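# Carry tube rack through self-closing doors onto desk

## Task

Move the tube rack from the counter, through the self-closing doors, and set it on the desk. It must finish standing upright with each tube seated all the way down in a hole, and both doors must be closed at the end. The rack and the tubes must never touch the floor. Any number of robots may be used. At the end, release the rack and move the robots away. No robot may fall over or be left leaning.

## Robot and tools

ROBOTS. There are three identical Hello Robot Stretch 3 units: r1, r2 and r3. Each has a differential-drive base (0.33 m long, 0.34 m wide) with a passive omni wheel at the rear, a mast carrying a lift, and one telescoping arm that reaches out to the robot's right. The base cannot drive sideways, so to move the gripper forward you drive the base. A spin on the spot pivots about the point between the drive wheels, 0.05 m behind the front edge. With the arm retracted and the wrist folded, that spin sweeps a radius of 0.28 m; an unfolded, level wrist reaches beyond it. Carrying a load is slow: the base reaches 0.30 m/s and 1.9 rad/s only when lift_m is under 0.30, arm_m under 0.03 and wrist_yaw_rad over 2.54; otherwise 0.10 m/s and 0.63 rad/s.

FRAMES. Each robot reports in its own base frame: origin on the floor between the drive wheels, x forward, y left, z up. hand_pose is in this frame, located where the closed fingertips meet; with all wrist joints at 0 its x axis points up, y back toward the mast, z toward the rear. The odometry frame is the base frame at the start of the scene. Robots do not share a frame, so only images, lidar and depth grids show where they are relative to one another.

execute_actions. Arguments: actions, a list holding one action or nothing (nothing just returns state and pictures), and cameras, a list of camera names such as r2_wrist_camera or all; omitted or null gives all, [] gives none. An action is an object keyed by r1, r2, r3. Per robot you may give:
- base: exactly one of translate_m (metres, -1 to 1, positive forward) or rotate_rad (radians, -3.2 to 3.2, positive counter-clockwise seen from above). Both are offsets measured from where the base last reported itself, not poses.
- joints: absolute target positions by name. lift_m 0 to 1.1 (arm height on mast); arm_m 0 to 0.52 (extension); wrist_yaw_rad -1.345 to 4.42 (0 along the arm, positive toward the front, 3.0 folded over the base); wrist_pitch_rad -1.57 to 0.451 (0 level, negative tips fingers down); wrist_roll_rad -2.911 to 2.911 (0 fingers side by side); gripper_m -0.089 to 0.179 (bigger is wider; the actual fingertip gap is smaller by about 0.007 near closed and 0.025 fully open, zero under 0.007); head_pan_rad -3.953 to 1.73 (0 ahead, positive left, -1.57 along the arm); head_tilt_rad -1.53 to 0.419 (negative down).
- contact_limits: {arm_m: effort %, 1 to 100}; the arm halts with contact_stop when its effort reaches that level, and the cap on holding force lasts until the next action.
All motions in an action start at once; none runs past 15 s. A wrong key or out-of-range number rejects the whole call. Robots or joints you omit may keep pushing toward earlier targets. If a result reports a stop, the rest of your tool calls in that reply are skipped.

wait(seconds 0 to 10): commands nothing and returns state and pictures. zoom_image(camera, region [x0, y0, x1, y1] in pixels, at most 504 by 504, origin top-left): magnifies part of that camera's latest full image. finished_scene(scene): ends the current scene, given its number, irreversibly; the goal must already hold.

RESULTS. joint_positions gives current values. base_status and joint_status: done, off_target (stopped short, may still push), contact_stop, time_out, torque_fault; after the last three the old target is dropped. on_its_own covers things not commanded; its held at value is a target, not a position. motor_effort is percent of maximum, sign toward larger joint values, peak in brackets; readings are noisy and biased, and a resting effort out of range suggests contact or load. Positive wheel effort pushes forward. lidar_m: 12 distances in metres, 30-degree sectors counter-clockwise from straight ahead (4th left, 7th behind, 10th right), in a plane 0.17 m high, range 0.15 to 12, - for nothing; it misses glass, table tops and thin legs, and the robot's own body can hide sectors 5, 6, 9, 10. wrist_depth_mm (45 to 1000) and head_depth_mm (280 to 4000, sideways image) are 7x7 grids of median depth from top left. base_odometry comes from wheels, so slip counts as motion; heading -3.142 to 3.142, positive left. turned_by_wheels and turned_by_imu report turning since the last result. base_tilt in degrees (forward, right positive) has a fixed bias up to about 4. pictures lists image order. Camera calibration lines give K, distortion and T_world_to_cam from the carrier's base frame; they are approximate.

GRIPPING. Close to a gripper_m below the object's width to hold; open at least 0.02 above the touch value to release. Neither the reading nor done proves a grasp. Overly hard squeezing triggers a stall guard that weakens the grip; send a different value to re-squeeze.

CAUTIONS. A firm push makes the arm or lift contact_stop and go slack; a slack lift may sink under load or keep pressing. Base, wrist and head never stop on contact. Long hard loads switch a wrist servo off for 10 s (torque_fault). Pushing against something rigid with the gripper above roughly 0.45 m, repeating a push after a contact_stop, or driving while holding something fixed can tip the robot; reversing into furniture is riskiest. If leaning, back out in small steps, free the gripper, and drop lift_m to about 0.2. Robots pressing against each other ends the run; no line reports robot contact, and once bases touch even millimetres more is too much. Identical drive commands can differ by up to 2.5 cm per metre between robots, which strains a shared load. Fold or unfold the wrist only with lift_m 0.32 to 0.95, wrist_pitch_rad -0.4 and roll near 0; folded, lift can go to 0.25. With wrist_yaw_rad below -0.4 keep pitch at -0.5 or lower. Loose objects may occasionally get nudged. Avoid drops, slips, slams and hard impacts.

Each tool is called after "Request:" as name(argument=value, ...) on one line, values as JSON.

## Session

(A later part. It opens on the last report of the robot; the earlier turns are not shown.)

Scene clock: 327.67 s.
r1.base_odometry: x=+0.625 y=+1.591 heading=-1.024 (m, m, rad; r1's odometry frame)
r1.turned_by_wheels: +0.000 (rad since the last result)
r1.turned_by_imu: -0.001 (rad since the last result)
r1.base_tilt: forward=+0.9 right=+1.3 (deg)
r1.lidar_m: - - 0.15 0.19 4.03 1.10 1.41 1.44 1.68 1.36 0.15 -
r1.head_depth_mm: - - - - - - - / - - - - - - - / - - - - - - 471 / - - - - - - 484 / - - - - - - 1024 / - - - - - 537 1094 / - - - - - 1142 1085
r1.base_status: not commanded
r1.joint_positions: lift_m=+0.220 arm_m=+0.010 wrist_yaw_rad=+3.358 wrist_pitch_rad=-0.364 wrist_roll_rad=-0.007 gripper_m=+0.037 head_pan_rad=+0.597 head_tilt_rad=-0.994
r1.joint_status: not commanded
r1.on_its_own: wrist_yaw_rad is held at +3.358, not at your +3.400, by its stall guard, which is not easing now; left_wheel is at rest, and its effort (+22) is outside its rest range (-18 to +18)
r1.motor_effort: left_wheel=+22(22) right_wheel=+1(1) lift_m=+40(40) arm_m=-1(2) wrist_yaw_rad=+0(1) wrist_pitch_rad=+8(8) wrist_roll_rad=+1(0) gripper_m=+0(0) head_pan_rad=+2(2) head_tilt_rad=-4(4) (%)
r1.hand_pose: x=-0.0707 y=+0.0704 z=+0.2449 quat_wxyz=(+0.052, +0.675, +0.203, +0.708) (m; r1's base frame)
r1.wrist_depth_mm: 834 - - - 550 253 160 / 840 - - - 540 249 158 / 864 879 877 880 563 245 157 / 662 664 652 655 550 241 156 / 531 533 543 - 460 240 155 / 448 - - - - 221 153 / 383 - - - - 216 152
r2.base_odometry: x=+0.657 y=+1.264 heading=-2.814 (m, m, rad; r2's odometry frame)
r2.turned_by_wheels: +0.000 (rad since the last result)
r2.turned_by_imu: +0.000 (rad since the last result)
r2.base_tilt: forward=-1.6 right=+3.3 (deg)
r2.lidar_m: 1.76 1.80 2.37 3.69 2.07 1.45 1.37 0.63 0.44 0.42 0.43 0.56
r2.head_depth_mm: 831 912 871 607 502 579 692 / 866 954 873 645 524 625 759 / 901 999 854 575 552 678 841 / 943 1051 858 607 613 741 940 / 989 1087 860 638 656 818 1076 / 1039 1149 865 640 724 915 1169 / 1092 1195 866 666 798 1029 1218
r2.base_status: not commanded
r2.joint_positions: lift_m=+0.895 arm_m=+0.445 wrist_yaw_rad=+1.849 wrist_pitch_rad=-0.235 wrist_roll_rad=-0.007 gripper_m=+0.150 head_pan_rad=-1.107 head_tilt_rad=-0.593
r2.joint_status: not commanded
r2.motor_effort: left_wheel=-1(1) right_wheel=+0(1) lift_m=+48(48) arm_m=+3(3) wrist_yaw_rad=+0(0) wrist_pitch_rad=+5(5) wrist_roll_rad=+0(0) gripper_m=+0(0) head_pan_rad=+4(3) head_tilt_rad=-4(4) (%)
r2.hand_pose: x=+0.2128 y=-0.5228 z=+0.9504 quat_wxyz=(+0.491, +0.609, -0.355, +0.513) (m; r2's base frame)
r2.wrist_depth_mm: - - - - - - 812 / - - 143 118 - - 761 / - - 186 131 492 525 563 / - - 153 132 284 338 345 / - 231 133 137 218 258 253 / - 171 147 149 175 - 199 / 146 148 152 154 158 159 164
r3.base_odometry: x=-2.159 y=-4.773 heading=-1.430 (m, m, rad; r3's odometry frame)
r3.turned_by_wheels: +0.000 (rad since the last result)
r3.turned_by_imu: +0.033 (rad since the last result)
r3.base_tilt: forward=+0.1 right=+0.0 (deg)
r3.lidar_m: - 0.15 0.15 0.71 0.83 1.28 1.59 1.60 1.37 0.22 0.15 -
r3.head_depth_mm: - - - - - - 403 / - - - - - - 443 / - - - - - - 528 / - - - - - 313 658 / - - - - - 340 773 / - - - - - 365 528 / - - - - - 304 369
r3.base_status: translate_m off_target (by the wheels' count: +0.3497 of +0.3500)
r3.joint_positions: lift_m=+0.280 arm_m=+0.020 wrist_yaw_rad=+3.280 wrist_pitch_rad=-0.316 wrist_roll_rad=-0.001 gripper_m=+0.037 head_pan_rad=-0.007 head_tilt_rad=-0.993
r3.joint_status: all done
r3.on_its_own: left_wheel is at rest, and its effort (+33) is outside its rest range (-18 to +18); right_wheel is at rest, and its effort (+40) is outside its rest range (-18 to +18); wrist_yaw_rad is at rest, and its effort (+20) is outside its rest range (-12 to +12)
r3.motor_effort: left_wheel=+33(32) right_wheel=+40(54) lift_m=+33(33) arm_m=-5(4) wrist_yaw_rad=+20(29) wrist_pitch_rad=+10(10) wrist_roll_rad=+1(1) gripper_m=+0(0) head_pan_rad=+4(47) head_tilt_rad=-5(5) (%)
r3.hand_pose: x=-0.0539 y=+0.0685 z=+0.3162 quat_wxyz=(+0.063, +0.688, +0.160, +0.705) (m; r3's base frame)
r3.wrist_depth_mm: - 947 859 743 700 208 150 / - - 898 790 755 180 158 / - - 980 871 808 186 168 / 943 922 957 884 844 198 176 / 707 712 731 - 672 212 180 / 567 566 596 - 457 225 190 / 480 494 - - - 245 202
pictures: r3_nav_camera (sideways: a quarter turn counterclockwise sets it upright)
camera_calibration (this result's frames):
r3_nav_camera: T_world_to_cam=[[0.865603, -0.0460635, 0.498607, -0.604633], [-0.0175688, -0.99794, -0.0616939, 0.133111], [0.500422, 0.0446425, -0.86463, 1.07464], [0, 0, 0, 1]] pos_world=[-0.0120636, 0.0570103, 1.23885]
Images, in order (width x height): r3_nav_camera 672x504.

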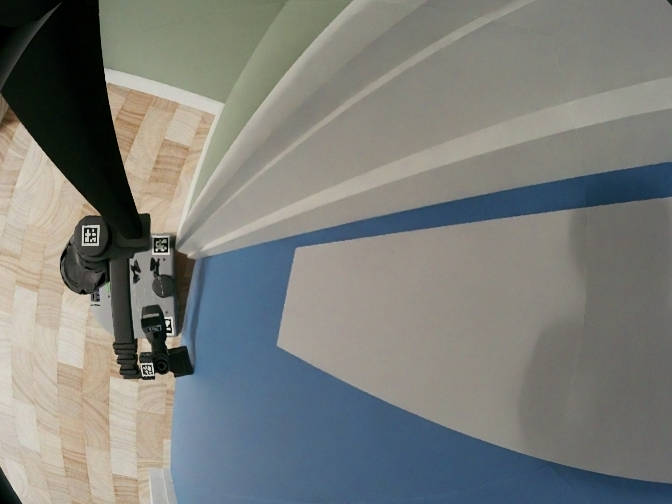

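Request:
execute_actions(actions=[{"r3":{"base":{"translate_m":-0.12}},"r2":{"joints":{"lift_m":1.06,"wrist_pitch_rad":0}}}], cameras=[])

Request:
execute_actions(actions=[{"r3":{"base":{"rotate_rad":1.3},"joints":{"head_pan_rad":-1}},"r2":{"joints":{"arm_m":0.005,"gripper_m":0.03,"head_pan_rad":0,"head_tilt_rad":-0.7}}}], cameras=[])

Request:
execute_actions(actions=[{"r3":{"base":{"translate_m":-0.12}},"r2":{"base":{"rotate_rad":1.92},"joints":{"lift_m":0.8,"wrist_pitch_rad":-0.4,"wrist_yaw_rad":2.2}}}], cameras=[])

Request:
execute_actions(actions=[{"r2":{"base":{"translate_m":0.3},"joints":{"lift_m":0.4,"wrist_yaw_rad":3.1}}}], cameras=[])

Request:
execute_actions(actions=[{"r2":{"base":{"translate_m":0.35},"joints":{"lift_m":0.27}}}], cameras=[])

Request:
execute_actions(actions=[{"r2":{"base":{"translate_m":1}}}], cameras=[])

Request:
execute_actions(actions=[{"r2":{"base":{"translate_m":1}},"r3":{"joints":{"arm_m":0.5},"contact_limits":{"arm_m":46}}}], cameras=[])

Request:
execute_actions(actions=[{"r2":{"base":{"rotate_rad":2.5},"joints":{"head_tilt_rad":-0.9}},"r3":{"joints":{"arm_m":0.5},"contact_limits":{"arm_m":46}}}], cameras=["r3_nav_camera","r2_nav_camera"])

Scene clock: 332.40 s.
r1.base_odometry: x=+0.625 y=+1.591 heading=-1.024 (m, m, rad; r1's odometry frame)
r1.turned_by_wheels: +0.000 (rad since the last result)
r1.turned_by_imu: -0.001 (rad since the last result)
r1.base_tilt: forward=+0.9 right=+1.3 (deg)
r1.lidar_m: - - 0.15 0.19 4.03 1.10 1.41 1.44 1.68 1.24 0.15 -
r1.head_depth_mm: - - - - - - - / - - - - - - - / - - - - - - 472 / - - - - - - 485 / - - - - - - 1030 / - - - - - 536 1094 / - - - - - 1147 1086
r1.base_status: not commanded
r1.joint_positions: lift_m=+0.220 arm_m=+0.010 wrist_yaw_rad=+3.358 wrist_pitch_rad=-0.364 wrist_roll_rad=-0.007 gripper_m=+0.037 head_pan_rad=+0.597 head_tilt_rad=-0.994
r1.joint_status: not commanded
r1.on_its_own: wrist_yaw_rad is held at +3.358, not at your +3.400, by its stall guard, which is not easing now; left_wheel is at rest, and its effort (+22) is outside its rest range (-18 to +18)
r1.motor_effort: left_wheel=+22(23) right_wheel=+1(1) lift_m=+40(40) arm_m=-2(2) wrist_yaw_rad=+0(0) wrist_pitch_rad=+8(8) wrist_roll_rad=+0(0) gripper_m=+0(0) head_pan_rad=+2(2) head_tilt_rad=-3(3) (%)
r1.hand_pose: x=-0.0707 y=+0.0704 z=+0.2449 quat_wxyz=(+0.052, +0.675, +0.203, +0.708) (m; r1's base frame)
r1.wrist_depth_mm: 827 - - - 549 252 161 / 837 - - - 530 248 159 / 863 857 872 867 568 246 157 / 663 653 655 663 551 241 156 / 532 537 558 - 457 238 155 / 441 - - - - 221 153 / 379 - - - - 217 153
r2.base_odometry: x=+0.657 y=+1.264 heading=-2.814 (m, m, rad; r2's odometry frame)
r2.turned_by_wheels: +0.000 (rad since the last result)
r2.turned_by_imu: +0.000 (rad since the last result)
r2.base_tilt: forward=-1.6 right=+3.3 (deg)
r2.lidar_m: 1.75 1.80 2.37 3.71 2.07 1.45 1.37 0.63 0.44 0.42 0.43 0.56
r2.head_depth_mm: 833 917 847 631 502 579 692 / 865 974 851 632 524 624 758 / 903 1007 853 589 552 677 839 / 943 1050 858 609 612 741 940 / 990 1090 861 638 656 818 1075 / 1037 1147 863 640 724 911 1172 / 1094 1194 867 665 796 1029 1219
r2.base_status: not commanded
r2.joint_positions: lift_m=+1.060 arm_m=+0.445 wrist_yaw_rad=+1.849 wrist_pitch_rad=-0.023 wrist_roll_rad=-0.007 gripper_m=+0.150 head_pan_rad=-1.107 head_tilt_rad=-0.593
r2.joint_status: all done
r2.motor_effort: left_wheel=-1(2) right_wheel=+1(1) lift_m=+48(48) arm_m=+3(3) wrist_yaw_rad=+0(0) wrist_pitch_rad=+7(9) wrist_roll_rad=+0(0) gripper_m=+1(0) head_pan_rad=+3(3) head_tilt_rad=-4(4) (%)
r2.hand_pose: x=+0.2244 y=-0.5194 z=+1.1687 quat_wxyz=(+0.434, +0.567, -0.418, +0.562) (m; r2's base frame)
r2.wrist_depth_mm: - - - - - - 785 / - - - - - - 766 / - - - - - - 749 / - - - - - - 734 / - - - 969 883 - 699 / - - - 603 616 - 637 / - - - 460 481 485 503
r3.base_odometry: x=-2.176 y=-4.655 heading=-1.430 (m, m, rad; r3's odometry frame)
r3.turned_by_wheels: +0.000 (rad since the last result)
r3.turned_by_imu: +0.001 (rad since the last result)
r3.base_tilt: forward=+0.2 right=+0.1 (deg)
r3.lidar_m: 0.22 0.21 0.28 0.74 0.86 1.17 1.47 1.55 1.34 0.45 0.26 0.22
r3.head_depth_mm: - - - 301 378 560 1061 / - - - 307 398 605 1074 / - - - 314 419 656 1090 / - - - 319 444 716 1104 / - - - 333 471 758 1093 / - - 291 349 466 599 1073 / - - 292 329 379 487 1086
r3.base_status: done
r3.joint_positions: lift_m=+0.280 arm_m=+0.020 wrist_yaw_rad=+3.298 wrist_pitch_rad=-0.316 wrist_roll_rad=-0.001 gripper_m=+0.037 head_pan_rad=-0.007 head_tilt_rad=-0.993
r3.joint_status: not commanded
r3.motor_effort: left_wheel=+0(21) right_wheel=+0(29) lift_m=+33(33) arm_m=-5(5) wrist_yaw_rad=+2(20) wrist_pitch_rad=+10(10) wrist_roll_rad=+1(1) gripper_m=+0(0) head_pan_rad=+3(5) head_tilt_rad=-5(5) (%)
r3.hand_pose: x=-0.0581 y=+0.0679 z=+0.3162 quat_wxyz=(+0.056, +0.687, +0.166, +0.706) (m; r3's base frame)
r3.wrist_depth_mm: - - 902 782 727 675 404 / - - 958 822 774 703 379 / - - - 891 830 738 356 / 926 917 948 905 844 742 337 / 717 700 723 - 714 604 317 / 561 576 594 - 606 530 278 / 469 486 - - - 453 264
pictures: none
No camera images: the call's "cameras" was empty. Leave "cameras" out to get every camera's image.

Scene clock: 336.83 s.
r1.base_odometry: x=+0.625 y=+1.591 heading=-1.024 (m, m, rad; r1's odometry frame)
r1.turned_by_wheels: +0.000 (rad since the last result)
r1.turned_by_imu: -0.001 (rad since the last result)
r1.base_tilt: forward=+0.9 right=+1.4 (deg)
r1.lidar_m: - - 0.15 0.19 4.04 1.10 1.41 1.43 1.68 1.21 0.15 -
r1.head_depth_mm: - - - - - - - / - - - - - - - / - - - - - - 472 / - - - - - - 485 / - - - - - - 1026 / - - - - - 536 1093 / - - - - - 1148 1085
r1.base_status: not commanded
r1.joint_positions: lift_m=+0.220 arm_m=+0.010 wrist_yaw_rad=+3.358 wrist_pitch_rad=-0.364 wrist_roll_rad=-0.007 gripper_m=+0.037 head_pan_rad=+0.597 head_tilt_rad=-0.994
r1.joint_status: not commanded
r1.on_its_own: wrist_yaw_rad is held at +3.358, not at your +3.400, by its stall guard, which is not easing now; left_wheel is at rest, and its effort (+22) is outside its rest range (-18 to +18)
r1.motor_effort: left_wheel=+22(22) right_wheel=+1(1) lift_m=+40(40) arm_m=-2(2) wrist_yaw_rad=+2(1) wrist_pitch_rad=+8(8) wrist_roll_rad=+1(1) gripper_m=+0(1) head_pan_rad=+1(1) head_tilt_rad=-3(4) (%)
r1.hand_pose: x=-0.0707 y=+0.0704 z=+0.2449 quat_wxyz=(+0.052, +0.675, +0.203, +0.708) (m; r1's base frame)
r1.wrist_depth_mm: 812 - - - 556 253 160 / 842 - - - 533 249 159 / 860 881 869 878 567 245 157 / 661 678 660 649 553 241 156 / 534 533 556 - 456 238 155 / 443 - - - - 221 153 / 381 - - - - 216 153
r2.base_odometry: x=+0.657 y=+1.264 heading=-2.814 (m, m, rad; r2's odometry frame)
r2.turned_by_wheels: +0.000 (rad since the last result)
r2.turned_by_imu: +0.000 (rad since the last result)
r2.base_tilt: forward=-1.6 right=+3.3 (deg)
r2.lidar_m: 1.76 1.81 2.37 3.71 2.07 1.45 1.37 0.63 0.44 0.42 0.43 0.56
r2.head_depth_mm: 1531 1733 1916 - 1253 1300 1161 / 1524 1724 1983 1838 1557 1332 1161 / 1524 1717 1983 1896 1563 1336 1164 / 1518 1720 1973 1891 1574 1333 1165 / 1512 1710 1955 1897 1573 1339 1167 / 1511 1702 1954 1915 1575 1341 1167 / 1509 1697 1961 1905 1577 1346 1171
r2.base_status: not commanded
r2.joint_positions: lift_m=+1.060 arm_m=+0.005 wrist_yaw_rad=+1.849 wrist_pitch_rad=-0.023 wrist_roll_rad=-0.007 gripper_m=+0.030 head_pan_rad=-0.007 head_tilt_rad=-0.691
r2.joint_status: all done
r2.motor_effort: left_wheel=-1(1) right_wheel=+2(1) lift_m=+48(48) arm_m=-4(5) wrist_yaw_rad=+0(0) wrist_pitch_rad=+7(7) wrist_roll_rad=+0(0) gripper_m=+0(88) head_pan_rad=+4(36) head_tilt_rad=-5(15) (%)
r2.hand_pose: x=+0.2244 y=-0.0800 z=+1.1687 quat_wxyz=(+0.434, +0.567, -0.418, +0.562) (m; r2's base frame)
r2.wrist_depth_mm: - - - - - - - / - - - - - - - / - - - - - - - / - - - - - - - / - - - - - - - / - - - - - 742 658 / - - - - - 727 497
r3.base_odometry: x=-2.176 y=-4.655 heading=-0.130 (m, m, rad; r3's odometry frame)
r3.turned_by_wheels: +1.300 (rad since the last result)
r3.turned_by_imu: +1.282 (rad since the last result)
r3.base_tilt: forward=+0.1 right=+0.0 (deg)
r3.lidar_m: 0.51 0.77 1.03 1.17 1.95 1.40 0.77 0.32 0.23 0.22 0.23 0.21
r3.head_depth_mm: - - - 299 363 490 732 / - - - 313 405 570 787 / - - 292 343 458 659 - / - - 304 378 523 811 1119 / - - 294 349 453 682 1093 / - - - 303 395 932 1107 / - - - 315 547 1171 1098
r3.base_status: done
r3.joint_positions: lift_m=+0.280 arm_m=+0.020 wrist_yaw_rad=+3.298 wrist_pitch_rad=-0.316 wrist_roll_rad=-0.001 gripper_m=+0.037 head_pan_rad=-0.993 head_tilt_rad=-0.993
r3.joint_status: all done
r3.motor_effort: left_wheel=-1(7) right_wheel=+3(13) lift_m=+34(33) arm_m=-6(5) wrist_yaw_rad=+1(2) wrist_pitch_rad=+10(10) wrist_roll_rad=+1(1) gripper_m=-1(0) head_pan_rad=-4(49) head_tilt_rad=-4(4) (%)
r3.hand_pose: x=-0.0581 y=+0.0679 z=+0.3162 quat_wxyz=(+0.056, +0.687, +0.166, +0.706) (m; r3's base frame)
r3.wrist_depth_mm: - - - - - - - / - - - - - - - / - - - - - - - / 929 920 939 958 962 954 903 / 697 705 723 - 716 711 725 / 565 573 591 - 597 582 575 / 471 488 - - - 481 488
pictures: none
No camera images: the call's "cameras" was empty. Leave "cameras" out to get every camera's image.

Scene clock: 340.80 s.
r1.base_odometry: x=+0.625 y=+1.591 heading=-1.024 (m, m, rad; r1's odometry frame)
r1.turned_by_wheels: +0.000 (rad since the last result)
r1.turned_by_imu: -0.001 (rad since the last result)
r1.base_tilt: forward=+1.0 right=+1.3 (deg)
r1.lidar_m: - - 0.15 0.19 4.02 1.10 1.41 1.44 1.68 1.22 0.15 -
r1.head_depth_mm: - - - - - - - / - - - - - - - / - - - - - - 472 / - - - - - - 484 / - - - - - - 1025 / - - - - - 536 1093 / - - - - - 1146 1086
r1.base_status: not commanded
r1.joint_positions: lift_m=+0.220 arm_m=+0.010 wrist_yaw_rad=+3.358 wrist_pitch_rad=-0.364 wrist_roll_rad=-0.007 gripper_m=+0.037 head_pan_rad=+0.597 head_tilt_rad=-0.994
r1.joint_status: not commanded
r1.on_its_own: wrist_yaw_rad is held at +3.358, not at your +3.400, by its stall guard, which is not easing now; left_wheel is at rest, and its effort (+22) is outside its rest range (-18 to +18)
r1.motor_effort: left_wheel=+22(23) right_wheel=+1(1) lift_m=+40(40) arm_m=-2(2) wrist_yaw_rad=+1(0) wrist_pitch_rad=+8(8) wrist_roll_rad=+0(0) gripper_m=+0(0) head_pan_rad=+2(2) head_tilt_rad=-3(3) (%)
r1.hand_pose: x=-0.0707 y=+0.0704 z=+0.2449 quat_wxyz=(+0.052, +0.675, +0.203, +0.708) (m; r1's base frame)
r1.wrist_depth_mm: 814 - - - 548 252 160 / 819 - - - 533 248 158 / 864 906 867 863 567 245 157 / 668 670 657 663 562 242 155 / 531 540 556 - 458 239 154 / 447 - - - - 220 154 / 382 - - - - 217 152
r2.base_odometry: x=+0.657 y=+1.264 heading=-0.894 (m, m, rad; r2's odometry frame)
r2.turned_by_wheels: +1.920 (rad since the last result)
r2.turned_by_imu: +1.941 (rad since the last result)
r2.base_tilt: forward=-1.6 right=+3.2 (deg)
r2.lidar_m: 2.61 1.56 1.37 0.79 0.47 0.42 0.42 0.49 0.89 1.76 2.08 3.69
r2.head_depth_mm: 3142 3237 2383 1881 1555 1331 1159 / 3222 3244 2391 1896 1563 1335 1162 / 3336 3283 2406 1894 1567 1327 1186 / 3406 3294 2408 1908 1570 1333 1165 / 2904 3005 2427 1905 1570 1337 1168 / 2389 2549 2419 1916 1576 1346 1168 / 2001 2144 2244 1906 1583 1342 1171
r2.base_status: done
r2.joint_positions: lift_m=+0.800 arm_m=+0.005 wrist_yaw_rad=+2.197 wrist_pitch_rad=-0.415 wrist_roll_rad=-0.007 gripper_m=+0.030 head_pan_rad=-0.007 head_tilt_rad=-0.691
r2.joint_status: all done
r2.motor_effort: left_wheel=-3(6) right_wheel=+4(9) lift_m=+38(42) arm_m=-4(4) wrist_yaw_rad=+2(2) wrist_pitch_rad=+5(7) wrist_roll_rad=+0(0) gripper_m=+0(0) head_pan_rad=+3(3) head_tilt_rad=-5(5) (%)
r2.hand_pose: x=+0.1608 y=-0.0185 z=+0.8135 quat_wxyz=(+0.445, +0.680, -0.183, +0.552) (m; r2's base frame)
r2.wrist_depth_mm: - - - - - - - / - - - - - - - / - - - - - - - / - - - - - - - / - - - - - - - / - - - - - - - / 951 951 992 - - - -
r3.base_odometry: x=-2.295 y=-4.639 heading=-0.130 (m, m, rad; r3's odometry frame)
r3.turned_by_wheels: +0.000 (rad since the last result)
r3.turned_by_imu: +0.001 (rad since the last result)
r3.base_tilt: forward=+0.1 right=+0.0 (deg)
r3.lidar_m: 0.53 0.89 1.20 1.19 1.77 1.28 0.65 0.33 0.24 0.23 0.23 0.31
r3.head_depth_mm: - - - 301 368 498 742 / - - - 318 411 578 797 / - - 294 350 464 669 - / - - 309 387 533 854 1113 / - 288 331 434 627 1055 1101 / - 299 365 487 643 927 1110 / - 317 379 450 560 1176 1100
r3.base_status: done
r3.joint_positions: lift_m=+0.280 arm_m=+0.020 wrist_yaw_rad=+3.298 wrist_pitch_rad=-0.316 wrist_roll_rad=-0.001 gripper_m=+0.037 head_pan_rad=-0.994 head_tilt_rad=-0.993
r3.joint_status: not commanded
r3.motor_effort: left_wheel=-1(8) right_wheel=+2(9) lift_m=+33(33) arm_m=-5(5) wrist_yaw_rad=+2(2) wrist_pitch_rad=+10(10) wrist_roll_rad=+1(1) gripper_m=+0(0) head_pan_rad=-3(4) head_tilt_rad=-5(5) (%)
r3.hand_pose: x=-0.0581 y=+0.0679 z=+0.3162 quat_wxyz=(+0.056, +0.687, +0.166, +0.706) (m; r3's base frame)
r3.wrist_depth_mm: - - - - - - - / - - - - - - - / - - - - - - - / 914 949 923 942 955 954 949 / 717 700 729 - 717 711 721 / 568 577 582 - 590 580 577 / 475 489 - - - 488 483
pictures: none
No camera images: the call's "cameras" was empty. Leave "cameras" out to get every camera's image.

Scene clock: 345.27 s.
r1.base_odometry: x=+0.625 y=+1.591 heading=-1.024 (m, m, rad; r1's odometry frame)
r1.turned_by_wheels: +0.000 (rad since the last result)
r1.turned_by_imu: -0.001 (rad since the last result)
r1.base_tilt: forward=+0.9 right=+1.3 (deg)
r1.lidar_m: - - 0.15 0.19 4.04 1.10 1.41 1.44 1.67 1.22 0.15 -
r1.head_depth_mm: - - - - - - - / - - - - - - - / - - - - - - 472 / - - - - - - 484 / - - - - - - 1025 / - - - - - 537 1093 / - - - - - 1143 1086
r1.base_status: not commanded
r1.joint_positions: lift_m=+0.220 arm_m=+0.010 wrist_yaw_rad=+3.358 wrist_pitch_rad=-0.364 wrist_roll_rad=-0.007 gripper_m=+0.037 head_pan_rad=+0.597 head_tilt_rad=-0.994
r1.joint_status: not commanded
r1.on_its_own: wrist_yaw_rad is held at +3.358, not at your +3.400, by its stall guard, which is not easing now; left_wheel is at rest, and its effort (+22) is outside its rest range (-18 to +18)
r1.motor_effort: left_wheel=+22(23) right_wheel=+1(0) lift_m=+40(40) arm_m=-2(2) wrist_yaw_rad=+0(1) wrist_pitch_rad=+8(8) wrist_roll_rad=+1(1) gripper_m=+0(0) head_pan_rad=+2(1) head_tilt_rad=-3(4) (%)
r1.hand_pose: x=-0.0707 y=+0.0704 z=+0.2449 quat_wxyz=(+0.052, +0.675, +0.203, +0.708) (m; r1's base frame)
r1.wrist_depth_mm: 830 - - - 553 252 159 / 849 - - - 532 249 159 / 867 880 872 877 565 246 157 / 651 658 660 655 550 243 156 / 531 533 555 - 455 239 155 / 446 - - - - 220 153 / 383 - - - - 215 152
r2.base_odometry: x=+0.845 y=+1.030 heading=-0.894 (m, m, rad; r2's odometry frame)
r2.turned_by_wheels: +0.000 (rad since the last result)
r2.turned_by_imu: +0.001 (rad since the last result)
r2.base_tilt: forward=-1.6 right=+3.3 (deg)
r2.lidar_m: 2.43 1.46 1.29 1.29 0.80 0.70 0.70 0.83 1.85 1.85 2.18 3.41
r2.head_depth_mm: 2920 3094 2380 1893 1565 1327 1160 / 3004 3212 2395 1884 1567 1330 1161 / 3087 3286 2411 1897 1565 1337 1162 / 3154 3278 2407 1900 1565 1339 1165 / 2701 2860 2418 1900 1576 1338 1165 / 2209 2379 2337 1913 1574 1340 1169 / 1847 2002 2126 1922 1588 1342 1171
r2.base_status: done
r2.joint_positions: lift_m=+0.400 arm_m=+0.005 wrist_yaw_rad=+3.098 wrist_pitch_rad=-0.415 wrist_roll_rad=-0.007 gripper_m=+0.030 head_pan_rad=-0.007 head_tilt_rad=-0.691
r2.joint_status: all done
r2.motor_effort: left_wheel=-3(5) right_wheel=+4(9) lift_m=+38(40) arm_m=-4(4) wrist_yaw_rad=+2(5) wrist_pitch_rad=+5(5) wrist_roll_rad=+0(0) gripper_m=-1(0) head_pan_rad=+4(3) head_tilt_rad=-5(4) (%)
r2.hand_pose: x=-0.0113 y=+0.0743 z=+0.4135 quat_wxyz=(+0.161, +0.692, +0.131, +0.691) (m; r2's base frame)
r2.wrist_depth_mm: 688 849 - - - - - / 696 874 - - - - - / 739 - - - - - - / 785 867 - 923 960 985 987 / 702 724 - 768 777 797 824 / 598 616 - 638 642 670 675 / 527 548 - 570 570 588 597
r3.base_odometry: x=-2.295 y=-4.639 heading=-0.130 (m, m, rad; r3's odometry frame)
r3.turned_by_wheels: +0.000 (rad since the last result)
r3.turned_by_imu: +0.001 (rad since the last result)
r3.base_tilt: forward=+0.1 right=+0.0 (deg)
r3.lidar_m: 0.53 0.89 1.20 1.19 1.77 1.28 0.65 0.33 0.24 0.23 0.23 0.31
r3.head_depth_mm: - - - 301 369 498 741 / - - - 319 411 579 799 / - - 294 350 463 669 - / - - 309 387 534 859 1122 / - 287 331 435 627 1058 1105 / - 299 365 486 644 929 1103 / - 317 378 450 559 1176 1095
r3.base_status: not commanded
r3.joint_positions: lift_m=+0.280 arm_m=+0.020 wrist_yaw_rad=+3.298 wrist_pitch_rad=-0.316 wrist_roll_rad=-0.001 gripper_m=+0.037 head_pan_rad=-0.994 head_tilt_rad=-0.993
r3.joint_status: not commanded
r3.motor_effort: left_wheel=-1(1) right_wheel=+2(2) lift_m=+34(33) arm_m=-5(5) wrist_yaw_rad=+2(1) wrist_pitch_rad=+10(10) wrist_roll_rad=+1(1) gripper_m=+1(0) head_pan_rad=-3(2) head_tilt_rad=-4(5) (%)
r3.hand_pose: x=-0.0581 y=+0.0679 z=+0.3162 quat_wxyz=(+0.056, +0.687, +0.166, +0.706) (m; r3's base frame)
r3.wrist_depth_mm: - - - - - - - / - - - - - - - / - - - - - - - / 936 936 933 945 937 945 962 / 701 692 721 - 718 722 710 / 562 568 593 - 593 593 572 / 471 493 - - - 480 482
pictures: none
No camera images: the call's "cameras" was empty. Leave "cameras" out to get every camera's image.

Scene clock: 348.70 s.
r1.base_odometry: x=+0.625 y=+1.591 heading=-1.024 (m, m, rad; r1's odometry frame)
r1.turned_by_wheels: +0.000 (rad since the last result)
r1.turned_by_imu: -0.001 (rad since the last result)
r1.base_tilt: forward=+0.9 right=+1.3 (deg)
r1.lidar_m: - - 0.15 0.19 4.05 1.09 1.41 1.44 1.68 1.22 0.15 -
r1.head_depth_mm: - - - - - - - / - - - - - - - / - - - - - - 472 / - - - - - - 484 / - - - - - - 1024 / - - - - - 536 1089 / - - - - - 1145 1085
r1.base_status: not commanded
r1.joint_positions: lift_m=+0.220 arm_m=+0.010 wrist_yaw_rad=+3.358 wrist_pitch_rad=-0.364 wrist_roll_rad=-0.007 gripper_m=+0.037 head_pan_rad=+0.597 head_tilt_rad=-0.994
r1.joint_status: not commanded
r1.on_its_own: wrist_yaw_rad is held at +3.358, not at your +3.400, by its stall guard, which is not easing now; left_wheel is at rest, and its effort (+22) is outside its rest range (-18 to +18)
r1.motor_effort: left_wheel=+22(22) right_wheel=+1(1) lift_m=+40(40) arm_m=-2(2) wrist_yaw_rad=-1(0) wrist_pitch_rad=+8(8) wrist_roll_rad=+1(1) gripper_m=+0(0) head_pan_rad=+2(2) head_tilt_rad=-3(4) (%)
r1.hand_pose: x=-0.0707 y=+0.0704 z=+0.2449 quat_wxyz=(+0.052, +0.675, +0.203, +0.708) (m; r1's base frame)
r1.wrist_depth_mm: 822 - - - 556 251 160 / 843 - - - 537 249 159 / 851 860 890 871 563 244 157 / 662 664 666 653 543 243 156 / 533 529 547 - 459 239 155 / 448 - - - - 221 154 / 388 - - - - 217 153
r2.base_odometry: x=+1.064 y=+0.757 heading=-0.894 (m, m, rad; r2's odometry frame)
r2.turned_by_wheels: +0.000 (rad since the last result)
r2.turned_by_imu: +0.002 (rad since the last result)
r2.base_tilt: forward=-1.6 right=+3.2 (deg)
r2.lidar_m: 2.23 1.35 1.18 1.18 1.18 1.04 1.04 1.22 1.95 1.95 2.30 3.08
r2.head_depth_mm: 2615 2918 2384 1878 1559 1329 1161 / 2695 2957 2388 1893 1558 1327 1160 / 2807 3028 2405 1900 1556 1335 1166 / 2839 3090 2423 1897 1565 1339 1161 / 2471 2712 2419 1897 1574 1341 1165 / 2031 2183 2250 1914 1570 1342 1168 / 1730 1835 1949 1912 1579 1350 1171
r2.base_status: done
r2.joint_positions: lift_m=+0.270 arm_m=+0.005 wrist_yaw_rad=+3.099 wrist_pitch_rad=-0.415 wrist_roll_rad=-0.007 gripper_m=+0.030 head_pan_rad=-0.007 head_tilt_rad=-0.692
r2.joint_status: all done
r2.motor_effort: left_wheel=-3(7) right_wheel=+3(10) lift_m=+39(39) arm_m=-4(4) wrist_yaw_rad=+1(2) wrist_pitch_rad=+5(5) wrist_roll_rad=+0(0) gripper_m=+0(0) head_pan_rad=+3(3) head_tilt_rad=-4(4) (%)
r2.hand_pose: x=-0.0116 y=+0.0743 z=+0.2834 quat_wxyz=(+0.161, +0.692, +0.132, +0.691) (m; r2's base frame)
r2.wrist_depth_mm: - - - - - - 972 / - - - - - - - / 801 824 885 907 927 968 - / 650 647 - 686 711 738 765 / 542 546 - 576 594 595 615 / 460 - - - 485 498 521 / - - - - 425 434 440
r3.base_odometry: x=-2.295 y=-4.639 heading=-0.130 (m, m, rad; r3's odometry frame)
r3.turned_by_wheels: +0.000 (rad since the last result)
r3.turned_by_imu: +0.001 (rad since the last result)
r3.base_tilt: forward=+0.1 right=+0.0 (deg)
r3.lidar_m: 0.53 0.89 1.20 1.19 1.78 1.28 0.65 0.33 0.24 0.23 0.23 0.31
r3.head_depth_mm: - - - 301 368 499 739 / - - - 319 411 577 798 / - - 294 350 465 668 - / - - 309 387 533 856 1115 / - 288 331 435 627 1059 1100 / - 299 364 487 644 931 1103 / - 317 378 449 560 1178 1103
r3.base_status: not commanded
r3.joint_positions: lift_m=+0.280 arm_m=+0.020 wrist_yaw_rad=+3.298 wrist_pitch_rad=-0.316 wrist_roll_rad=-0.001 gripper_m=+0.037 head_pan_rad=-0.994 head_tilt_rad=-0.993
r3.joint_status: not commanded
r3.motor_effort: left_wheel=-2(1) right_wheel=+3(2) lift_m=+33(34) arm_m=-5(5) wrist_yaw_rad=+2(1) wrist_pitch_rad=+10(10) wrist_roll_rad=+1(1) gripper_m=+0(0) head_pan_rad=-2(4) head_tilt_rad=-4(5) (%)
r3.hand_pose: x=-0.0581 y=+0.0679 z=+0.3162 quat_wxyz=(+0.056, +0.687, +0.166, +0.706) (m; r3's base frame)
r3.wrist_depth_mm: - - - - - - - / - - - - - - - / - - - - - - - / 922 932 927 934 954 943 960 / 686 709 720 - 718 704 735 / 562 566 585 - 596 581 577 / 473 493 - - - 487 488
pictures: none
No camera images: the call's "cameras" was empty. Leave "cameras" out to get every camera's image.

Scene clock: 353.70 s.
r1.base_odometry: x=+0.625 y=+1.591 heading=-1.024 (m, m, rad; r1's odometry frame)
r1.turned_by_wheels: +0.000 (rad since the last result)
r1.turned_by_imu: -0.001 (rad since the last result)
r1.base_tilt: forward=+0.8 right=+1.3 (deg)
r1.lidar_m: - - 0.15 0.19 4.05 1.09 1.41 1.44 1.68 1.22 0.15 -
r1.head_depth_mm: - - - - - - - / - - - - - - - / - - - - - - 471 / - - - - - - 485 / - - - - - - 1024 / - - - - - 536 1089 / - - - - - 1147 1085
r1.base_status: not commanded
r1.joint_positions: lift_m=+0.220 arm_m=+0.010 wrist_yaw_rad=+3.358 wrist_pitch_rad=-0.364 wrist_roll_rad=-0.007 gripper_m=+0.037 head_pan_rad=+0.597 head_tilt_rad=-0.994
r1.joint_status: not commanded
r1.on_its_own: wrist_yaw_rad is held at +3.358, not at your +3.400, by its stall guard, which is not easing now; left_wheel is at rest, and its effort (+22) is outside its rest range (-18 to +18)
r1.motor_effort: left_wheel=+22(22) right_wheel=+1(1) lift_m=+40(40) arm_m=-2(2) wrist_yaw_rad=+1(0) wrist_pitch_rad=+8(8) wrist_roll_rad=+1(1) gripper_m=+0(0) head_pan_rad=+1(3) head_tilt_rad=-3(4) (%)
r1.hand_pose: x=-0.0707 y=+0.0704 z=+0.2449 quat_wxyz=(+0.052, +0.675, +0.203, +0.708) (m; r1's base frame)
r1.wrist_depth_mm: 834 - - - 549 251 160 / 835 - - - 541 249 158 / 871 885 858 877 571 245 157 / 654 653 656 668 545 243 156 / 532 534 561 - 452 238 154 / 447 - - - - 220 154 / 385 - - - - 216 152
r2.base_odometry: x=+1.690 y=-0.023 heading=-0.894 (m, m, rad; r2's odometry frame)
r2.turned_by_wheels: +0.000 (rad since the last result)
r2.turned_by_imu: +0.005 (rad since the last result)
r2.base_tilt: forward=-1.6 right=+3.2 (deg)
r2.lidar_m: 1.66 1.01 0.89 0.89 1.05 1.93 1.99 2.35 2.24 2.25 2.43 2.15
r2.head_depth_mm: 1813 2010 2215 1885 1560 1328 1161 / 1852 2087 2287 1883 1555 1326 1161 / 1926 2149 2352 1885 1556 1332 1162 / 1977 2247 2412 1895 1570 1337 1166 / 1834 2008 2167 1899 1576 1335 1167 / 1508 1623 1743 1809 1572 1344 1167 / 1282 1360 1454 1556 1539 1346 1170
r2.base_status: done
r2.joint_positions: lift_m=+0.270 arm_m=+0.005 wrist_yaw_rad=+3.099 wrist_pitch_rad=-0.415 wrist_roll_rad=-0.007 gripper_m=+0.030 head_pan_rad=-0.007 head_tilt_rad=-0.692
r2.joint_status: not commanded
r2.motor_effort: left_wheel=-3(8) right_wheel=+3(12) lift_m=+39(39) arm_m=-4(4) wrist_yaw_rad=+1(1) wrist_pitch_rad=+5(5) wrist_roll_rad=+0(0) gripper_m=+0(0) head_pan_rad=+3(3) head_tilt_rad=-4(4) (%)
r2.hand_pose: x=-0.0116 y=+0.0743 z=+0.2834 quat_wxyz=(+0.161, +0.692, +0.132, +0.691) (m; r2's base frame)
r2.wrist_depth_mm: - - 930 925 857 803 760 / - - - 995 924 859 796 / 801 846 882 905 959 937 868 / 647 655 - 697 728 730 739 / 520 539 - 576 591 602 610 / 463 - - - 492 514 516 / - - - - 421 428 439
r3.base_odometry: x=-2.295 y=-4.639 heading=-0.130 (m, m, rad; r3's odometry frame)
r3.turned_by_wheels: +0.000 (rad since the last result)
r3.turned_by_imu: +0.001 (rad since the last result)
r3.base_tilt: forward=+0.1 right=+0.0 (deg)
r3.lidar_m: 0.53 0.89 1.20 1.19 1.77 1.28 0.65 0.33 0.24 0.23 0.23 0.31
r3.head_depth_mm: - - - 301 368 498 743 / - - - 319 411 578 799 / - - 294 350 464 668 - / - - 309 387 533 854 1118 / - 288 331 435 627 1054 1101 / - 299 365 487 643 932 1105 / - 316 378 451 559 1174 1100
r3.base_status: not commanded
r3.joint_positions: lift_m=+0.280 arm_m=+0.020 wrist_yaw_rad=+3.298 wrist_pitch_rad=-0.316 wrist_roll_rad=-0.001 gripper_m=+0.037 head_pan_rad=-0.994 head_tilt_rad=-0.993
r3.joint_status: not commanded
r3.motor_effort: left_wheel=-2(1) right_wheel=+3(2) lift_m=+33(33) arm_m=-5(5) wrist_yaw_rad=+1(2) wrist_pitch_rad=+10(10) wrist_roll_rad=+1(1) gripper_m=+0(0) head_pan_rad=-2(4) head_tilt_rad=-5(5) (%)
r3.hand_pose: x=-0.0581 y=+0.0679 z=+0.3162 quat_wxyz=(+0.056, +0.687, +0.166, +0.706) (m; r3's base frame)
r3.wrist_depth_mm: - - - - - - - / - - - - - - - / - - - - - - - / 940 943 934 941 935 953 972 / 697 702 726 - 716 719 723 / 561 564 593 - 590 573 572 / 472 493 - - - 480 488
pictures: none
No camera images: the call's "cameras" was empty. Leave "cameras" out to get every camera's image.

Scene clock: 358.70 s.
r1.base_odometry: x=+0.625 y=+1.591 heading=-1.024 (m, m, rad; r1's odometry frame)
r1.turned_by_wheels: +0.000 (rad since the last result)
r1.turned_by_imu: -0.001 (rad since the last result)
r1.base_tilt: forward=+0.9 right=+1.3 (deg)
r1.lidar_m: - - 0.15 0.19 4.03 1.10 1.41 1.44 1.71 1.22 0.15 -
r1.head_depth_mm: - - - - - - - / - - - - - - - / - - - - - - 471 / - - - - - - 485 / - - - - - - 1022 / - - - - - 537 1091 / - - - - - 1141 1085
r1.base_status: not commanded
r1.joint_positions: lift_m=+0.220 arm_m=+0.010 wrist_yaw_rad=+3.358 wrist_pitch_rad=-0.364 wrist_roll_rad=-0.007 gripper_m=+0.037 head_pan_rad=+0.597 head_tilt_rad=-0.994
r1.joint_status: not commanded
r1.on_its_own: wrist_yaw_rad is held at +3.358, not at your +3.400, by its stall guard, which is not easing now; left_wheel is at rest, and its effort (+22) is outside its rest range (-18 to +18)
r1.motor_effort: left_wheel=+22(23) right_wheel=+1(1) lift_m=+40(40) arm_m=-2(2) wrist_yaw_rad=+0(0) wrist_pitch_rad=+8(8) wrist_roll_rad=+1(1) gripper_m=+1(0) head_pan_rad=+2(1) head_tilt_rad=-3(3) (%)
r1.hand_pose: x=-0.0707 y=+0.0704 z=+0.2449 quat_wxyz=(+0.052, +0.675, +0.203, +0.708) (m; r1's base frame)
r1.wrist_depth_mm: 816 - - - 550 252 159 / 833 - - - 530 249 160 / 859 882 882 873 564 246 157 / 659 662 659 666 558 243 156 / 527 531 557 - 456 239 155 / 444 - - - - 220 153 / 383 - - - - 217 153
r2.base_odometry: x=+2.316 y=-0.803 heading=-0.895 (m, m, rad; r2's odometry frame)
r2.turned_by_wheels: +0.000 (rad since the last result)
r2.turned_by_imu: +0.005 (rad since the last result)
r2.base_tilt: forward=-1.6 right=+3.2 (deg)
r2.lidar_m: 1.09 0.66 0.59 0.59 0.68 0.63 2.95 2.87 2.54 2.25 1.36 1.20
r2.head_depth_mm: 991 1108 1255 1450 1556 1327 1156 / 1021 1150 1309 1520 1562 1327 1159 / 1055 1188 1366 1591 1568 1333 1161 / 1094 1239 1428 1681 1563 1338 1166 / 1121 1238 1402 1593 1537 1341 1167 / 979 1052 1136 1234 1361 1324 1171 / 834 888 949 1017 1093 1190 1152
r2.base_status: done
r2.joint_positions: lift_m=+0.270 arm_m=+0.005 wrist_yaw_rad=+3.099 wrist_pitch_rad=-0.415 wrist_roll_rad=-0.007 gripper_m=+0.030 head_pan_rad=-0.007 head_tilt_rad=-0.692
r2.joint_status: not commanded
r2.motor_effort: left_wheel=-3(7) right_wheel=+3(11) lift_m=+39(39) arm_m=-4(4) wrist_yaw_rad=+1(1) wrist_pitch_rad=+5(5) wrist_roll_rad=+0(0) gripper_m=+0(0) head_pan_rad=+3(3) head_tilt_rad=-5(4) (%)
r2.hand_pose: x=-0.0116 y=+0.0743 z=+0.2834 quat_wxyz=(+0.161, +0.692, +0.132, +0.691) (m; r2's base frame)
r2.wrist_depth_mm: - - 645 615 572 545 516 / - 917 728 674 639 593 552 / 832 835 738 721 670 637 591 / 641 660 - 691 715 666 629 / 530 538 - 572 586 608 604 / 466 - - - 495 496 505 / - - - - 431 431 437
r3.base_odometry: x=-2.295 y=-4.639 heading=-0.129 (m, m, rad; r3's odometry frame)
r3.turned_by_wheels: +0.001 (rad since the last result)
r3.turned_by_imu: -0.006 (rad since the last result)
r3.base_tilt: forward=+0.1 right=+0.0 (deg)
r3.lidar_m: 0.51 0.89 1.19 1.19 1.79 1.28 0.65 0.59 0.58 0.65 0.93 0.32
r3.head_depth_mm: 2469 2058 1754 1183 1310 1242 1094 / 2475 2063 1751 1529 1361 1216 1117 / 2481 2056 1749 1528 1353 1214 1131 / 2467 1994 1464 1476 1346 1214 1116 / 2379 1205 1248 1457 1349 1165 1099 / 2305 2031 1700 559 665 930 1107 / 2246 362 397 454 564 1156 1103
r3.base_status: not commanded
r3.joint_positions: lift_m=+0.280 arm_m=+0.499 wrist_yaw_rad=+3.303 wrist_pitch_rad=-0.316 wrist_roll_rad=-0.001 gripper_m=+0.037 head_pan_rad=-0.994 head_tilt_rad=-0.993
r3.joint_status: all done
r3.on_its_own: right_wheel is at rest, and its effort (-28) is outside its rest range (-18 to +18)
r3.motor_effort: left_wheel=+7(14) right_wheel=-28(29) lift_m=+34(34) arm_m=+14(26) wrist_yaw_rad=-3(45) wrist_pitch_rad=+10(11) wrist_roll_rad=+1(1) gripper_m=+0(0) head_pan_rad=-2(3) head_tilt_rad=-5(4) (%)
r3.contact_limits: arm_m 46 (drawing in: default 22, maximum 36; extending or still: default 28, maximum 46)
r3.hand_pose: x=-0.0591 y=-0.4105 z=+0.3161 quat_wxyz=(+0.055, +0.686, +0.167, +0.706) (m; r3's base frame)
r3.wrist_depth_mm: - - - - - - - / - - - - - - - / - - - - - - - / 911 926 964 - 964 932 866 / 700 691 709 - 705 703 425 / 563 574 580 - 595 578 405 / 476 473 462 474 478 485 417
pictures: none
No camera images: the call's "cameras" was empty. Leave "cameras" out to get every camera's image.

Scene clock: 361.47 s.
r1.base_odometry: x=+0.625 y=+1.591 heading=-1.024 (m, m, rad; r1's odometry frame)
r1.turned_by_wheels: +0.000 (rad since the last result)
r1.turned_by_imu: -0.001 (rad since the last result)
r1.base_tilt: forward=+1.0 right=+1.3 (deg)
r1.lidar_m: - - 0.15 0.19 4.05 1.10 1.41 1.44 1.71 1.22 0.15 -
r1.head_depth_mm: - - - - - - - / - - - - - - - / - - - - - - 471 / - - - - - - 484 / - - - - - - 1025 / - - - - - 536 1092 / - - - - - 1142 1085
r1.base_status: not commanded
r1.joint_positions: lift_m=+0.220 arm_m=+0.010 wrist_yaw_rad=+3.358 wrist_pitch_rad=-0.364 wrist_roll_rad=-0.007 gripper_m=+0.037 head_pan_rad=+0.597 head_tilt_rad=-0.994
r1.joint_status: not commanded
r1.on_its_own: wrist_yaw_rad is held at +3.358, not at your +3.400, by its stall guard, which is not easing now; left_wheel is at rest, and its effort (+23) is outside its rest range (-18 to +18)
r1.motor_effort: left_wheel=+23(23) right_wheel=+1(1) lift_m=+40(40) arm_m=-2(2) wrist_yaw_rad=+1(1) wrist_pitch_rad=+8(8) wrist_roll_rad=+1(1) gripper_m=+0(1) head_pan_rad=+2(1) head_tilt_rad=-3(4) (%)
r1.hand_pose: x=-0.0707 y=+0.0704 z=+0.2449 quat_wxyz=(+0.052, +0.675, +0.203, +0.708) (m; r1's base frame)
r1.wrist_depth_mm: 813 - - - 551 252 160 / 840 - - - 527 249 158 / 863 871 881 884 567 247 157 / 664 656 662 661 554 241 156 / 530 537 554 - 454 240 155 / 446 - - - - 219 154 / 384 - - - - 216 152
r2.base_odometry: x=+2.316 y=-0.803 heading=+1.605 (m, m, rad; r2's odometry frame)
r2.turned_by_wheels: +2.500 (rad since the last result)
r2.turned_by_imu: +2.521 (rad since the last result)
r2.base_tilt: forward=-1.6 right=+3.2 (deg)
r2.lidar_m: 0.69 0.63 3.08 2.55 2.54 1.46 1.21 1.20 0.71 0.59 0.59 0.66
r2.head_depth_mm: 2050 2179 1526 1456 1376 1224 1105 / 1870 2123 1752 1579 1379 1228 1108 / 1143 1395 1623 1542 1381 1231 1111 / 894 1040 1144 1421 1382 1231 1113 / 733 828 950 1116 1342 1232 1113 / 621 690 787 1498 1394 1238 1116 / 549 635 1820 1596 1398 1238 1118
r2.base_status: done
r2.joint_positions: lift_m=+0.270 arm_m=+0.005 wrist_yaw_rad=+3.099 wrist_pitch_rad=-0.415 wrist_roll_rad=-0.007 gripper_m=+0.030 head_pan_rad=-0.007 head_tilt_rad=-0.889
r2.joint_status: all done
r2.motor_effort: left_wheel=-3(9) right_wheel=+3(12) lift_m=+39(39) arm_m=-4(5) wrist_yaw_rad=+1(1) wrist_pitch_rad=+5(5) wrist_roll_rad=+0(0) gripper_m=+0(1) head_pan_rad=+3(3) head_tilt_rad=-5(25) (%)
r2.hand_pose: x=-0.0116 y=+0.0743 z=+0.2834 quat_wxyz=(+0.161, +0.692, +0.132, +0.691) (m; r2's base frame)
r2.wrist_depth_mm: - - - - - - - / - - - - - - - / 810 829 876 903 957 965 - / 644 665 - 709 715 742 753 / 529 534 - 568 579 601 609 / 473 - - - 491 499 517 / - - - - 424 435 440
r3.base_odometry: x=-2.295 y=-4.639 heading=-0.129 (m, m, rad; r3's odometry frame)
r3.turned_by_wheels: +0.000 (rad since the last result)
r3.turned_by_imu: +0.001 (rad since the last result)
r3.base_tilt: forward=+0.2 right=+0.0 (deg)
r3.lidar_m: 0.51 0.89 1.19 1.19 1.79 1.28 0.65 0.59 0.58 0.65 1.06 0.32
r3.head_depth_mm: 2492 2062 1755 1185 1309 1240 1094 / 2466 2044 1756 1526 1357 1217 1119 / 2483 2044 1747 1535 1351 1216 1135 / 2473 2040 1743 1526 1358 1221 1118 / 2314 1303 1526 1525 1348 1167 1101 / 2439 1309 1297 558 666 934 1101 / 2254 363 397 455 564 1162 1098
r3.base_status: not commanded
r3.joint_positions: lift_m=+0.280 arm_m=+0.499 wrist_yaw_rad=+3.303 wrist_pitch_rad=-0.316 wrist_roll_rad=-0.001 gripper_m=+0.037 head_pan_rad=-0.994 head_tilt_rad=-0.993
r3.joint_status: all done
r3.on_its_own: right_wheel is at rest, and its effort (-28) is outside its rest range (-18 to +18)
r3.motor_effort: left_wheel=+7(6) right_wheel=-28(29) lift_m=+34(34) arm_m=+13(15) wrist_yaw_rad=-3(3) wrist_pitch_rad=+11(10) wrist_roll_rad=+1(1) gripper_m=+0(0) head_pan_rad=-4(3) head_tilt_rad=-5(5) (%)
r3.contact_limits: arm_m 46 (drawing in: default 22, maximum 36; extending or still: default 28, maximum 46)
r3.hand_pose: x=-0.0591 y=-0.4105 z=+0.3161 quat_wxyz=(+0.055, +0.686, +0.167, +0.706) (m; r3's base frame)
r3.wrist_depth_mm: - - - - - - - / - - - - - - - / - - - - - - - / 913 940 932 - 940 952 856 / 702 697 706 - 707 723 421 / 566 565 581 - 605 574 409 / 476 475 464 475 479 484 418
pictures: r2_nav_camera (sideways: a quarter turn counterclockwise sets it upright), r3_nav_camera (sideways: a quarter turn counterclockwise sets it upright)
camera_calibration (this result's frames):
r2_nav_camera: T_world_to_cam=[[0.759822, -0.0338664, 0.649248, -0.809181], [-0.0428066, -0.999081, -0.00201747, 0.056382], [0.64872, -0.0262592, -0.760574, 0.94356], [0, 0, 0, 1]] pos_world=[0.00514109, 0.0537033, 1.24312]
r3_nav_camera: T_world_to_cam=[[0.43906, -0.747403, 0.498614, -0.602039], [-0.842069, -0.53583, -0.0616939, 0.13814], [0.313282, -0.39278, -0.864626, 1.07578], [0, 0, 0, 1]] pos_world=[0.0436329, 0.0465978, 1.23885]
Images, in order (width x height): r2_nav_camera 672x504, r3_nav_camera 672x504.

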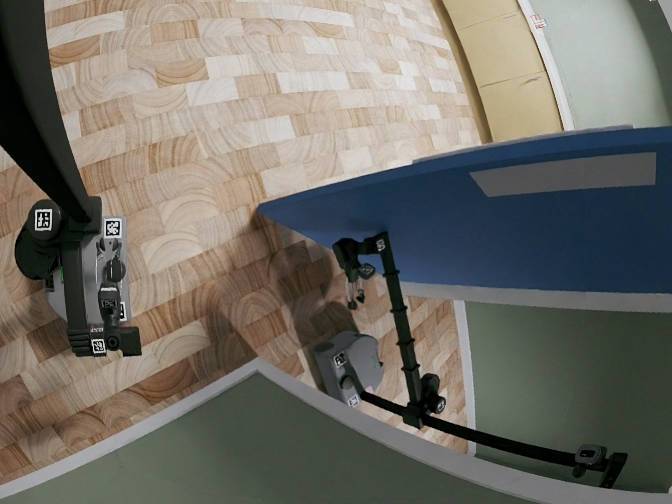

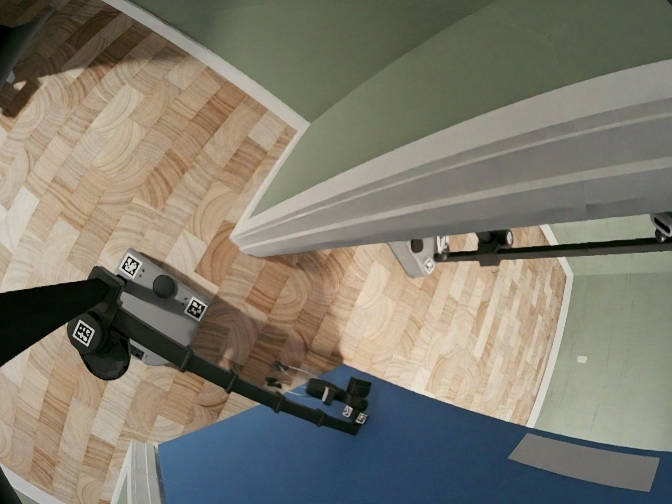

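Request:
execute_actions(actions=[{"r2":{"base":{"translate_m":0.3}}}], cameras=["r2_nav_camera","r3_nav_camera"])

Scene clock: 366.43 s.
r1.base_odometry: x=+0.625 y=+1.591 heading=-1.024 (m, m, rad; r1's odometry frame)
r1.turned_by_wheels: +0.000 (rad since the last result)
r1.turned_by_imu: -0.001 (rad since the last result)
r1.base_tilt: forward=+0.9 right=+1.3 (deg)
r1.lidar_m: - - 0.15 0.19 4.00 1.10 1.41 1.44 1.71 1.22 0.15 -
r1.head_depth_mm: - - - - - - - / - - - - - - - / - - - - - - 472 / - - - - - - 485 / - - - - - - 1025 / - - - - - 537 1094 / - - - - - 1143 1088
r1.base_status: not commanded
r1.joint_positions: lift_m=+0.220 arm_m=+0.010 wrist_yaw_rad=+3.358 wrist_pitch_rad=-0.364 wrist_roll_rad=-0.007 gripper_m=+0.037 head_pan_rad=+0.597 head_tilt_rad=-0.994
r1.joint_status: not commanded
r1.on_its_own: wrist_yaw_rad is held at +3.358, not at your +3.400, by its stall guard, which is not easing now; left_wheel is at rest, and its effort (+23) is outside its rest range (-18 to +18)
r1.motor_effort: left_wheel=+23(23) right_wheel=+1(1) lift_m=+40(40) arm_m=-2(2) wrist_yaw_rad=+1(0) wrist_pitch_rad=+8(8) wrist_roll_rad=+0(1) gripper_m=+0(0) head_pan_rad=+2(2) head_tilt_rad=-3(3) (%)
r1.hand_pose: x=-0.0707 y=+0.0704 z=+0.2449 quat_wxyz=(+0.052, +0.675, +0.203, +0.708) (m; r1's base frame)
r1.wrist_depth_mm: 808 - - - 547 253 160 / 834 - - - 539 248 159 / 864 880 875 876 559 245 158 / 656 659 661 658 548 242 156 / 531 537 549 - 457 239 155 / 449 - - - - 219 154 / 385 - - - - 216 152
r2.base_odometry: x=+2.306 y=-0.503 heading=+1.605 (m, m, rad; r2's odometry frame)
r2.turned_by_wheels: +0.000 (rad since the last result)
r2.turned_by_imu: +0.001 (rad since the last result)
r2.base_tilt: forward=-1.6 right=+3.2 (deg)
r2.lidar_m: 0.49 0.36 2.97 2.65 2.64 1.80 1.49 1.13 0.59 0.49 0.48 0.82
r2.head_depth_mm: 1744 2024 1814 1316 1307 1220 1106 / 1043 1312 1746 1512 1354 1226 1108 / 804 980 1255 1483 1312 1227 1111 / 631 733 875 1012 898 1232 1112 / 517 585 671 791 959 1180 1111 / 440 487 545 621 720 1132 1118 / 383 417 457 511 612 1239 1117
r2.base_status: done
r2.joint_positions: lift_m=+0.270 arm_m=+0.005 wrist_yaw_rad=+3.099 wrist_pitch_rad=-0.415 wrist_roll_rad=-0.007 gripper_m=+0.030 head_pan_rad=-0.007 head_tilt_rad=-0.890
r2.joint_status: not commanded
r2.motor_effort: left_wheel=-3(7) right_wheel=+3(11) lift_m=+39(39) arm_m=-4(4) wrist_yaw_rad=+1(1) wrist_pitch_rad=+5(5) wrist_roll_rad=+0(0) gripper_m=+1(1) head_pan_rad=+3(3) head_tilt_rad=-5(5) (%)
r2.hand_pose: x=-0.0116 y=+0.0743 z=+0.2834 quat_wxyz=(+0.160, +0.692, +0.132, +0.691) (m; r2's base frame)
r2.wrist_depth_mm: - - - - - - - / - - - - - - - / 812 826 881 900 954 956 991 / 640 641 - 693 716 746 354 / 533 543 - 582 597 593 360 / 467 - - - 486 487 392 / - - - - 428 430 424
r3.base_odometry: x=-2.295 y=-4.639 heading=-0.129 (m, m, rad; r3's odometry frame)
r3.turned_by_wheels: +0.000 (rad since the last result)
r3.turned_by_imu: +0.001 (rad since the last result)
r3.base_tilt: forward=+0.1 right=+0.0 (deg)
r3.lidar_m: 0.51 0.89 1.19 1.19 1.78 1.28 0.65 0.59 0.58 0.65 0.82 0.31
r3.head_depth_mm: 2471 2061 1757 1183 1307 1237 1096 / 2461 2064 1754 1528 1364 1217 1119 / 964 1946 1710 1470 1347 1216 1135 / 2463 1993 1240 1377 1351 1214 1113 / 2450 2036 1135 1356 1348 1173 1102 / 2454 2021 1704 558 666 932 1100 / 2257 363 397 455 563 1161 1092
r3.base_status: not commanded
r3.joint_positions: lift_m=+0.280 arm_m=+0.499 wrist_yaw_rad=+3.303 wrist_pitch_rad=-0.316 wrist_roll_rad=-0.001 gripper_m=+0.037 head_pan_rad=-0.994 head_tilt_rad=-0.993
r3.joint_status: not commanded
r3.on_its_own: right_wheel is at rest, and its effort (-29) is outside its rest range (-18 to +18)
r3.motor_effort: left_wheel=+7(6) right_wheel=-29(29) lift_m=+34(34) arm_m=+14(14) wrist_yaw_rad=-4(3) wrist_pitch_rad=+10(10) wrist_roll_rad=+1(1) gripper_m=+0(0) head_pan_rad=-3(3) head_tilt_rad=-5(5) (%)
r3.hand_pose: x=-0.0591 y=-0.4105 z=+0.3161 quat_wxyz=(+0.055, +0.686, +0.167, +0.706) (m; r3's base frame)
r3.wrist_depth_mm: - - - - - - - / - - - - - - - / - - - - - - - / 923 932 922 - 947 982 856 / 690 705 705 - 715 724 428 / 562 564 574 - 590 574 413 / 471 479 459 481 477 477 419
pictures: r2_nav_camera (sideways: a quarter turn counterclockwise sets it upright), r3_nav_camera (sideways: a quarter turn counterclockwise sets it upright)
camera_calibration (this result's frames):
r2_nav_camera: T_world_to_cam=[[0.760159, -0.0338689, 0.648854, -0.80867], [-0.0428079, -0.999081, -0.0019988, 0.0563577], [0.648326, -0.0262567, -0.76091, 0.944], [0, 0, 0, 1]] pos_world=[0.00511065, 0.0537036, 1.24312]
r3_nav_camera: T_world_to_cam=[[0.43906, -0.747403, 0.498614, -0.602039], [-0.842069, -0.53583, -0.0616939, 0.13814], [0.313282, -0.39278, -0.864626, 1.07578], [0, 0, 0, 1]] pos_world=[0.0436329, 0.0465978, 1.23885]
Images, in order (width x height): r2_nav_camera 672x504, r3_nav_camera 672x504.

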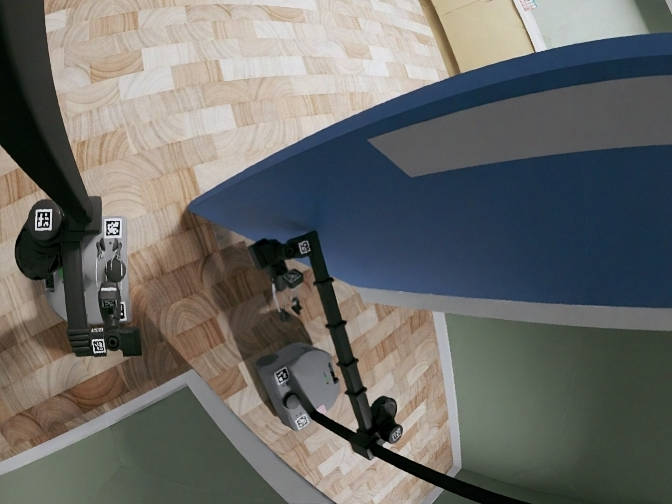

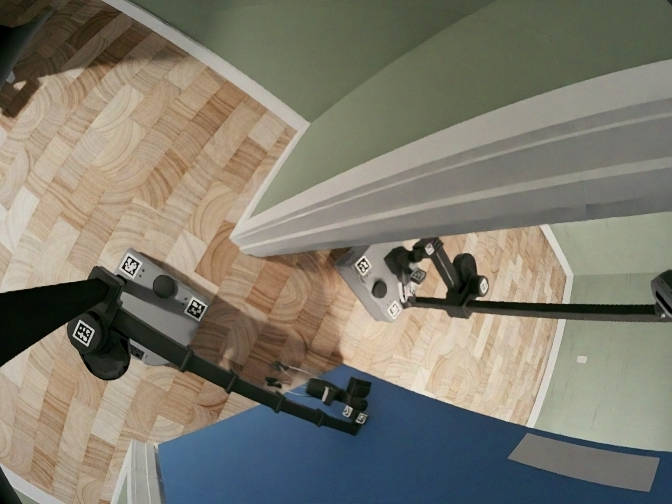

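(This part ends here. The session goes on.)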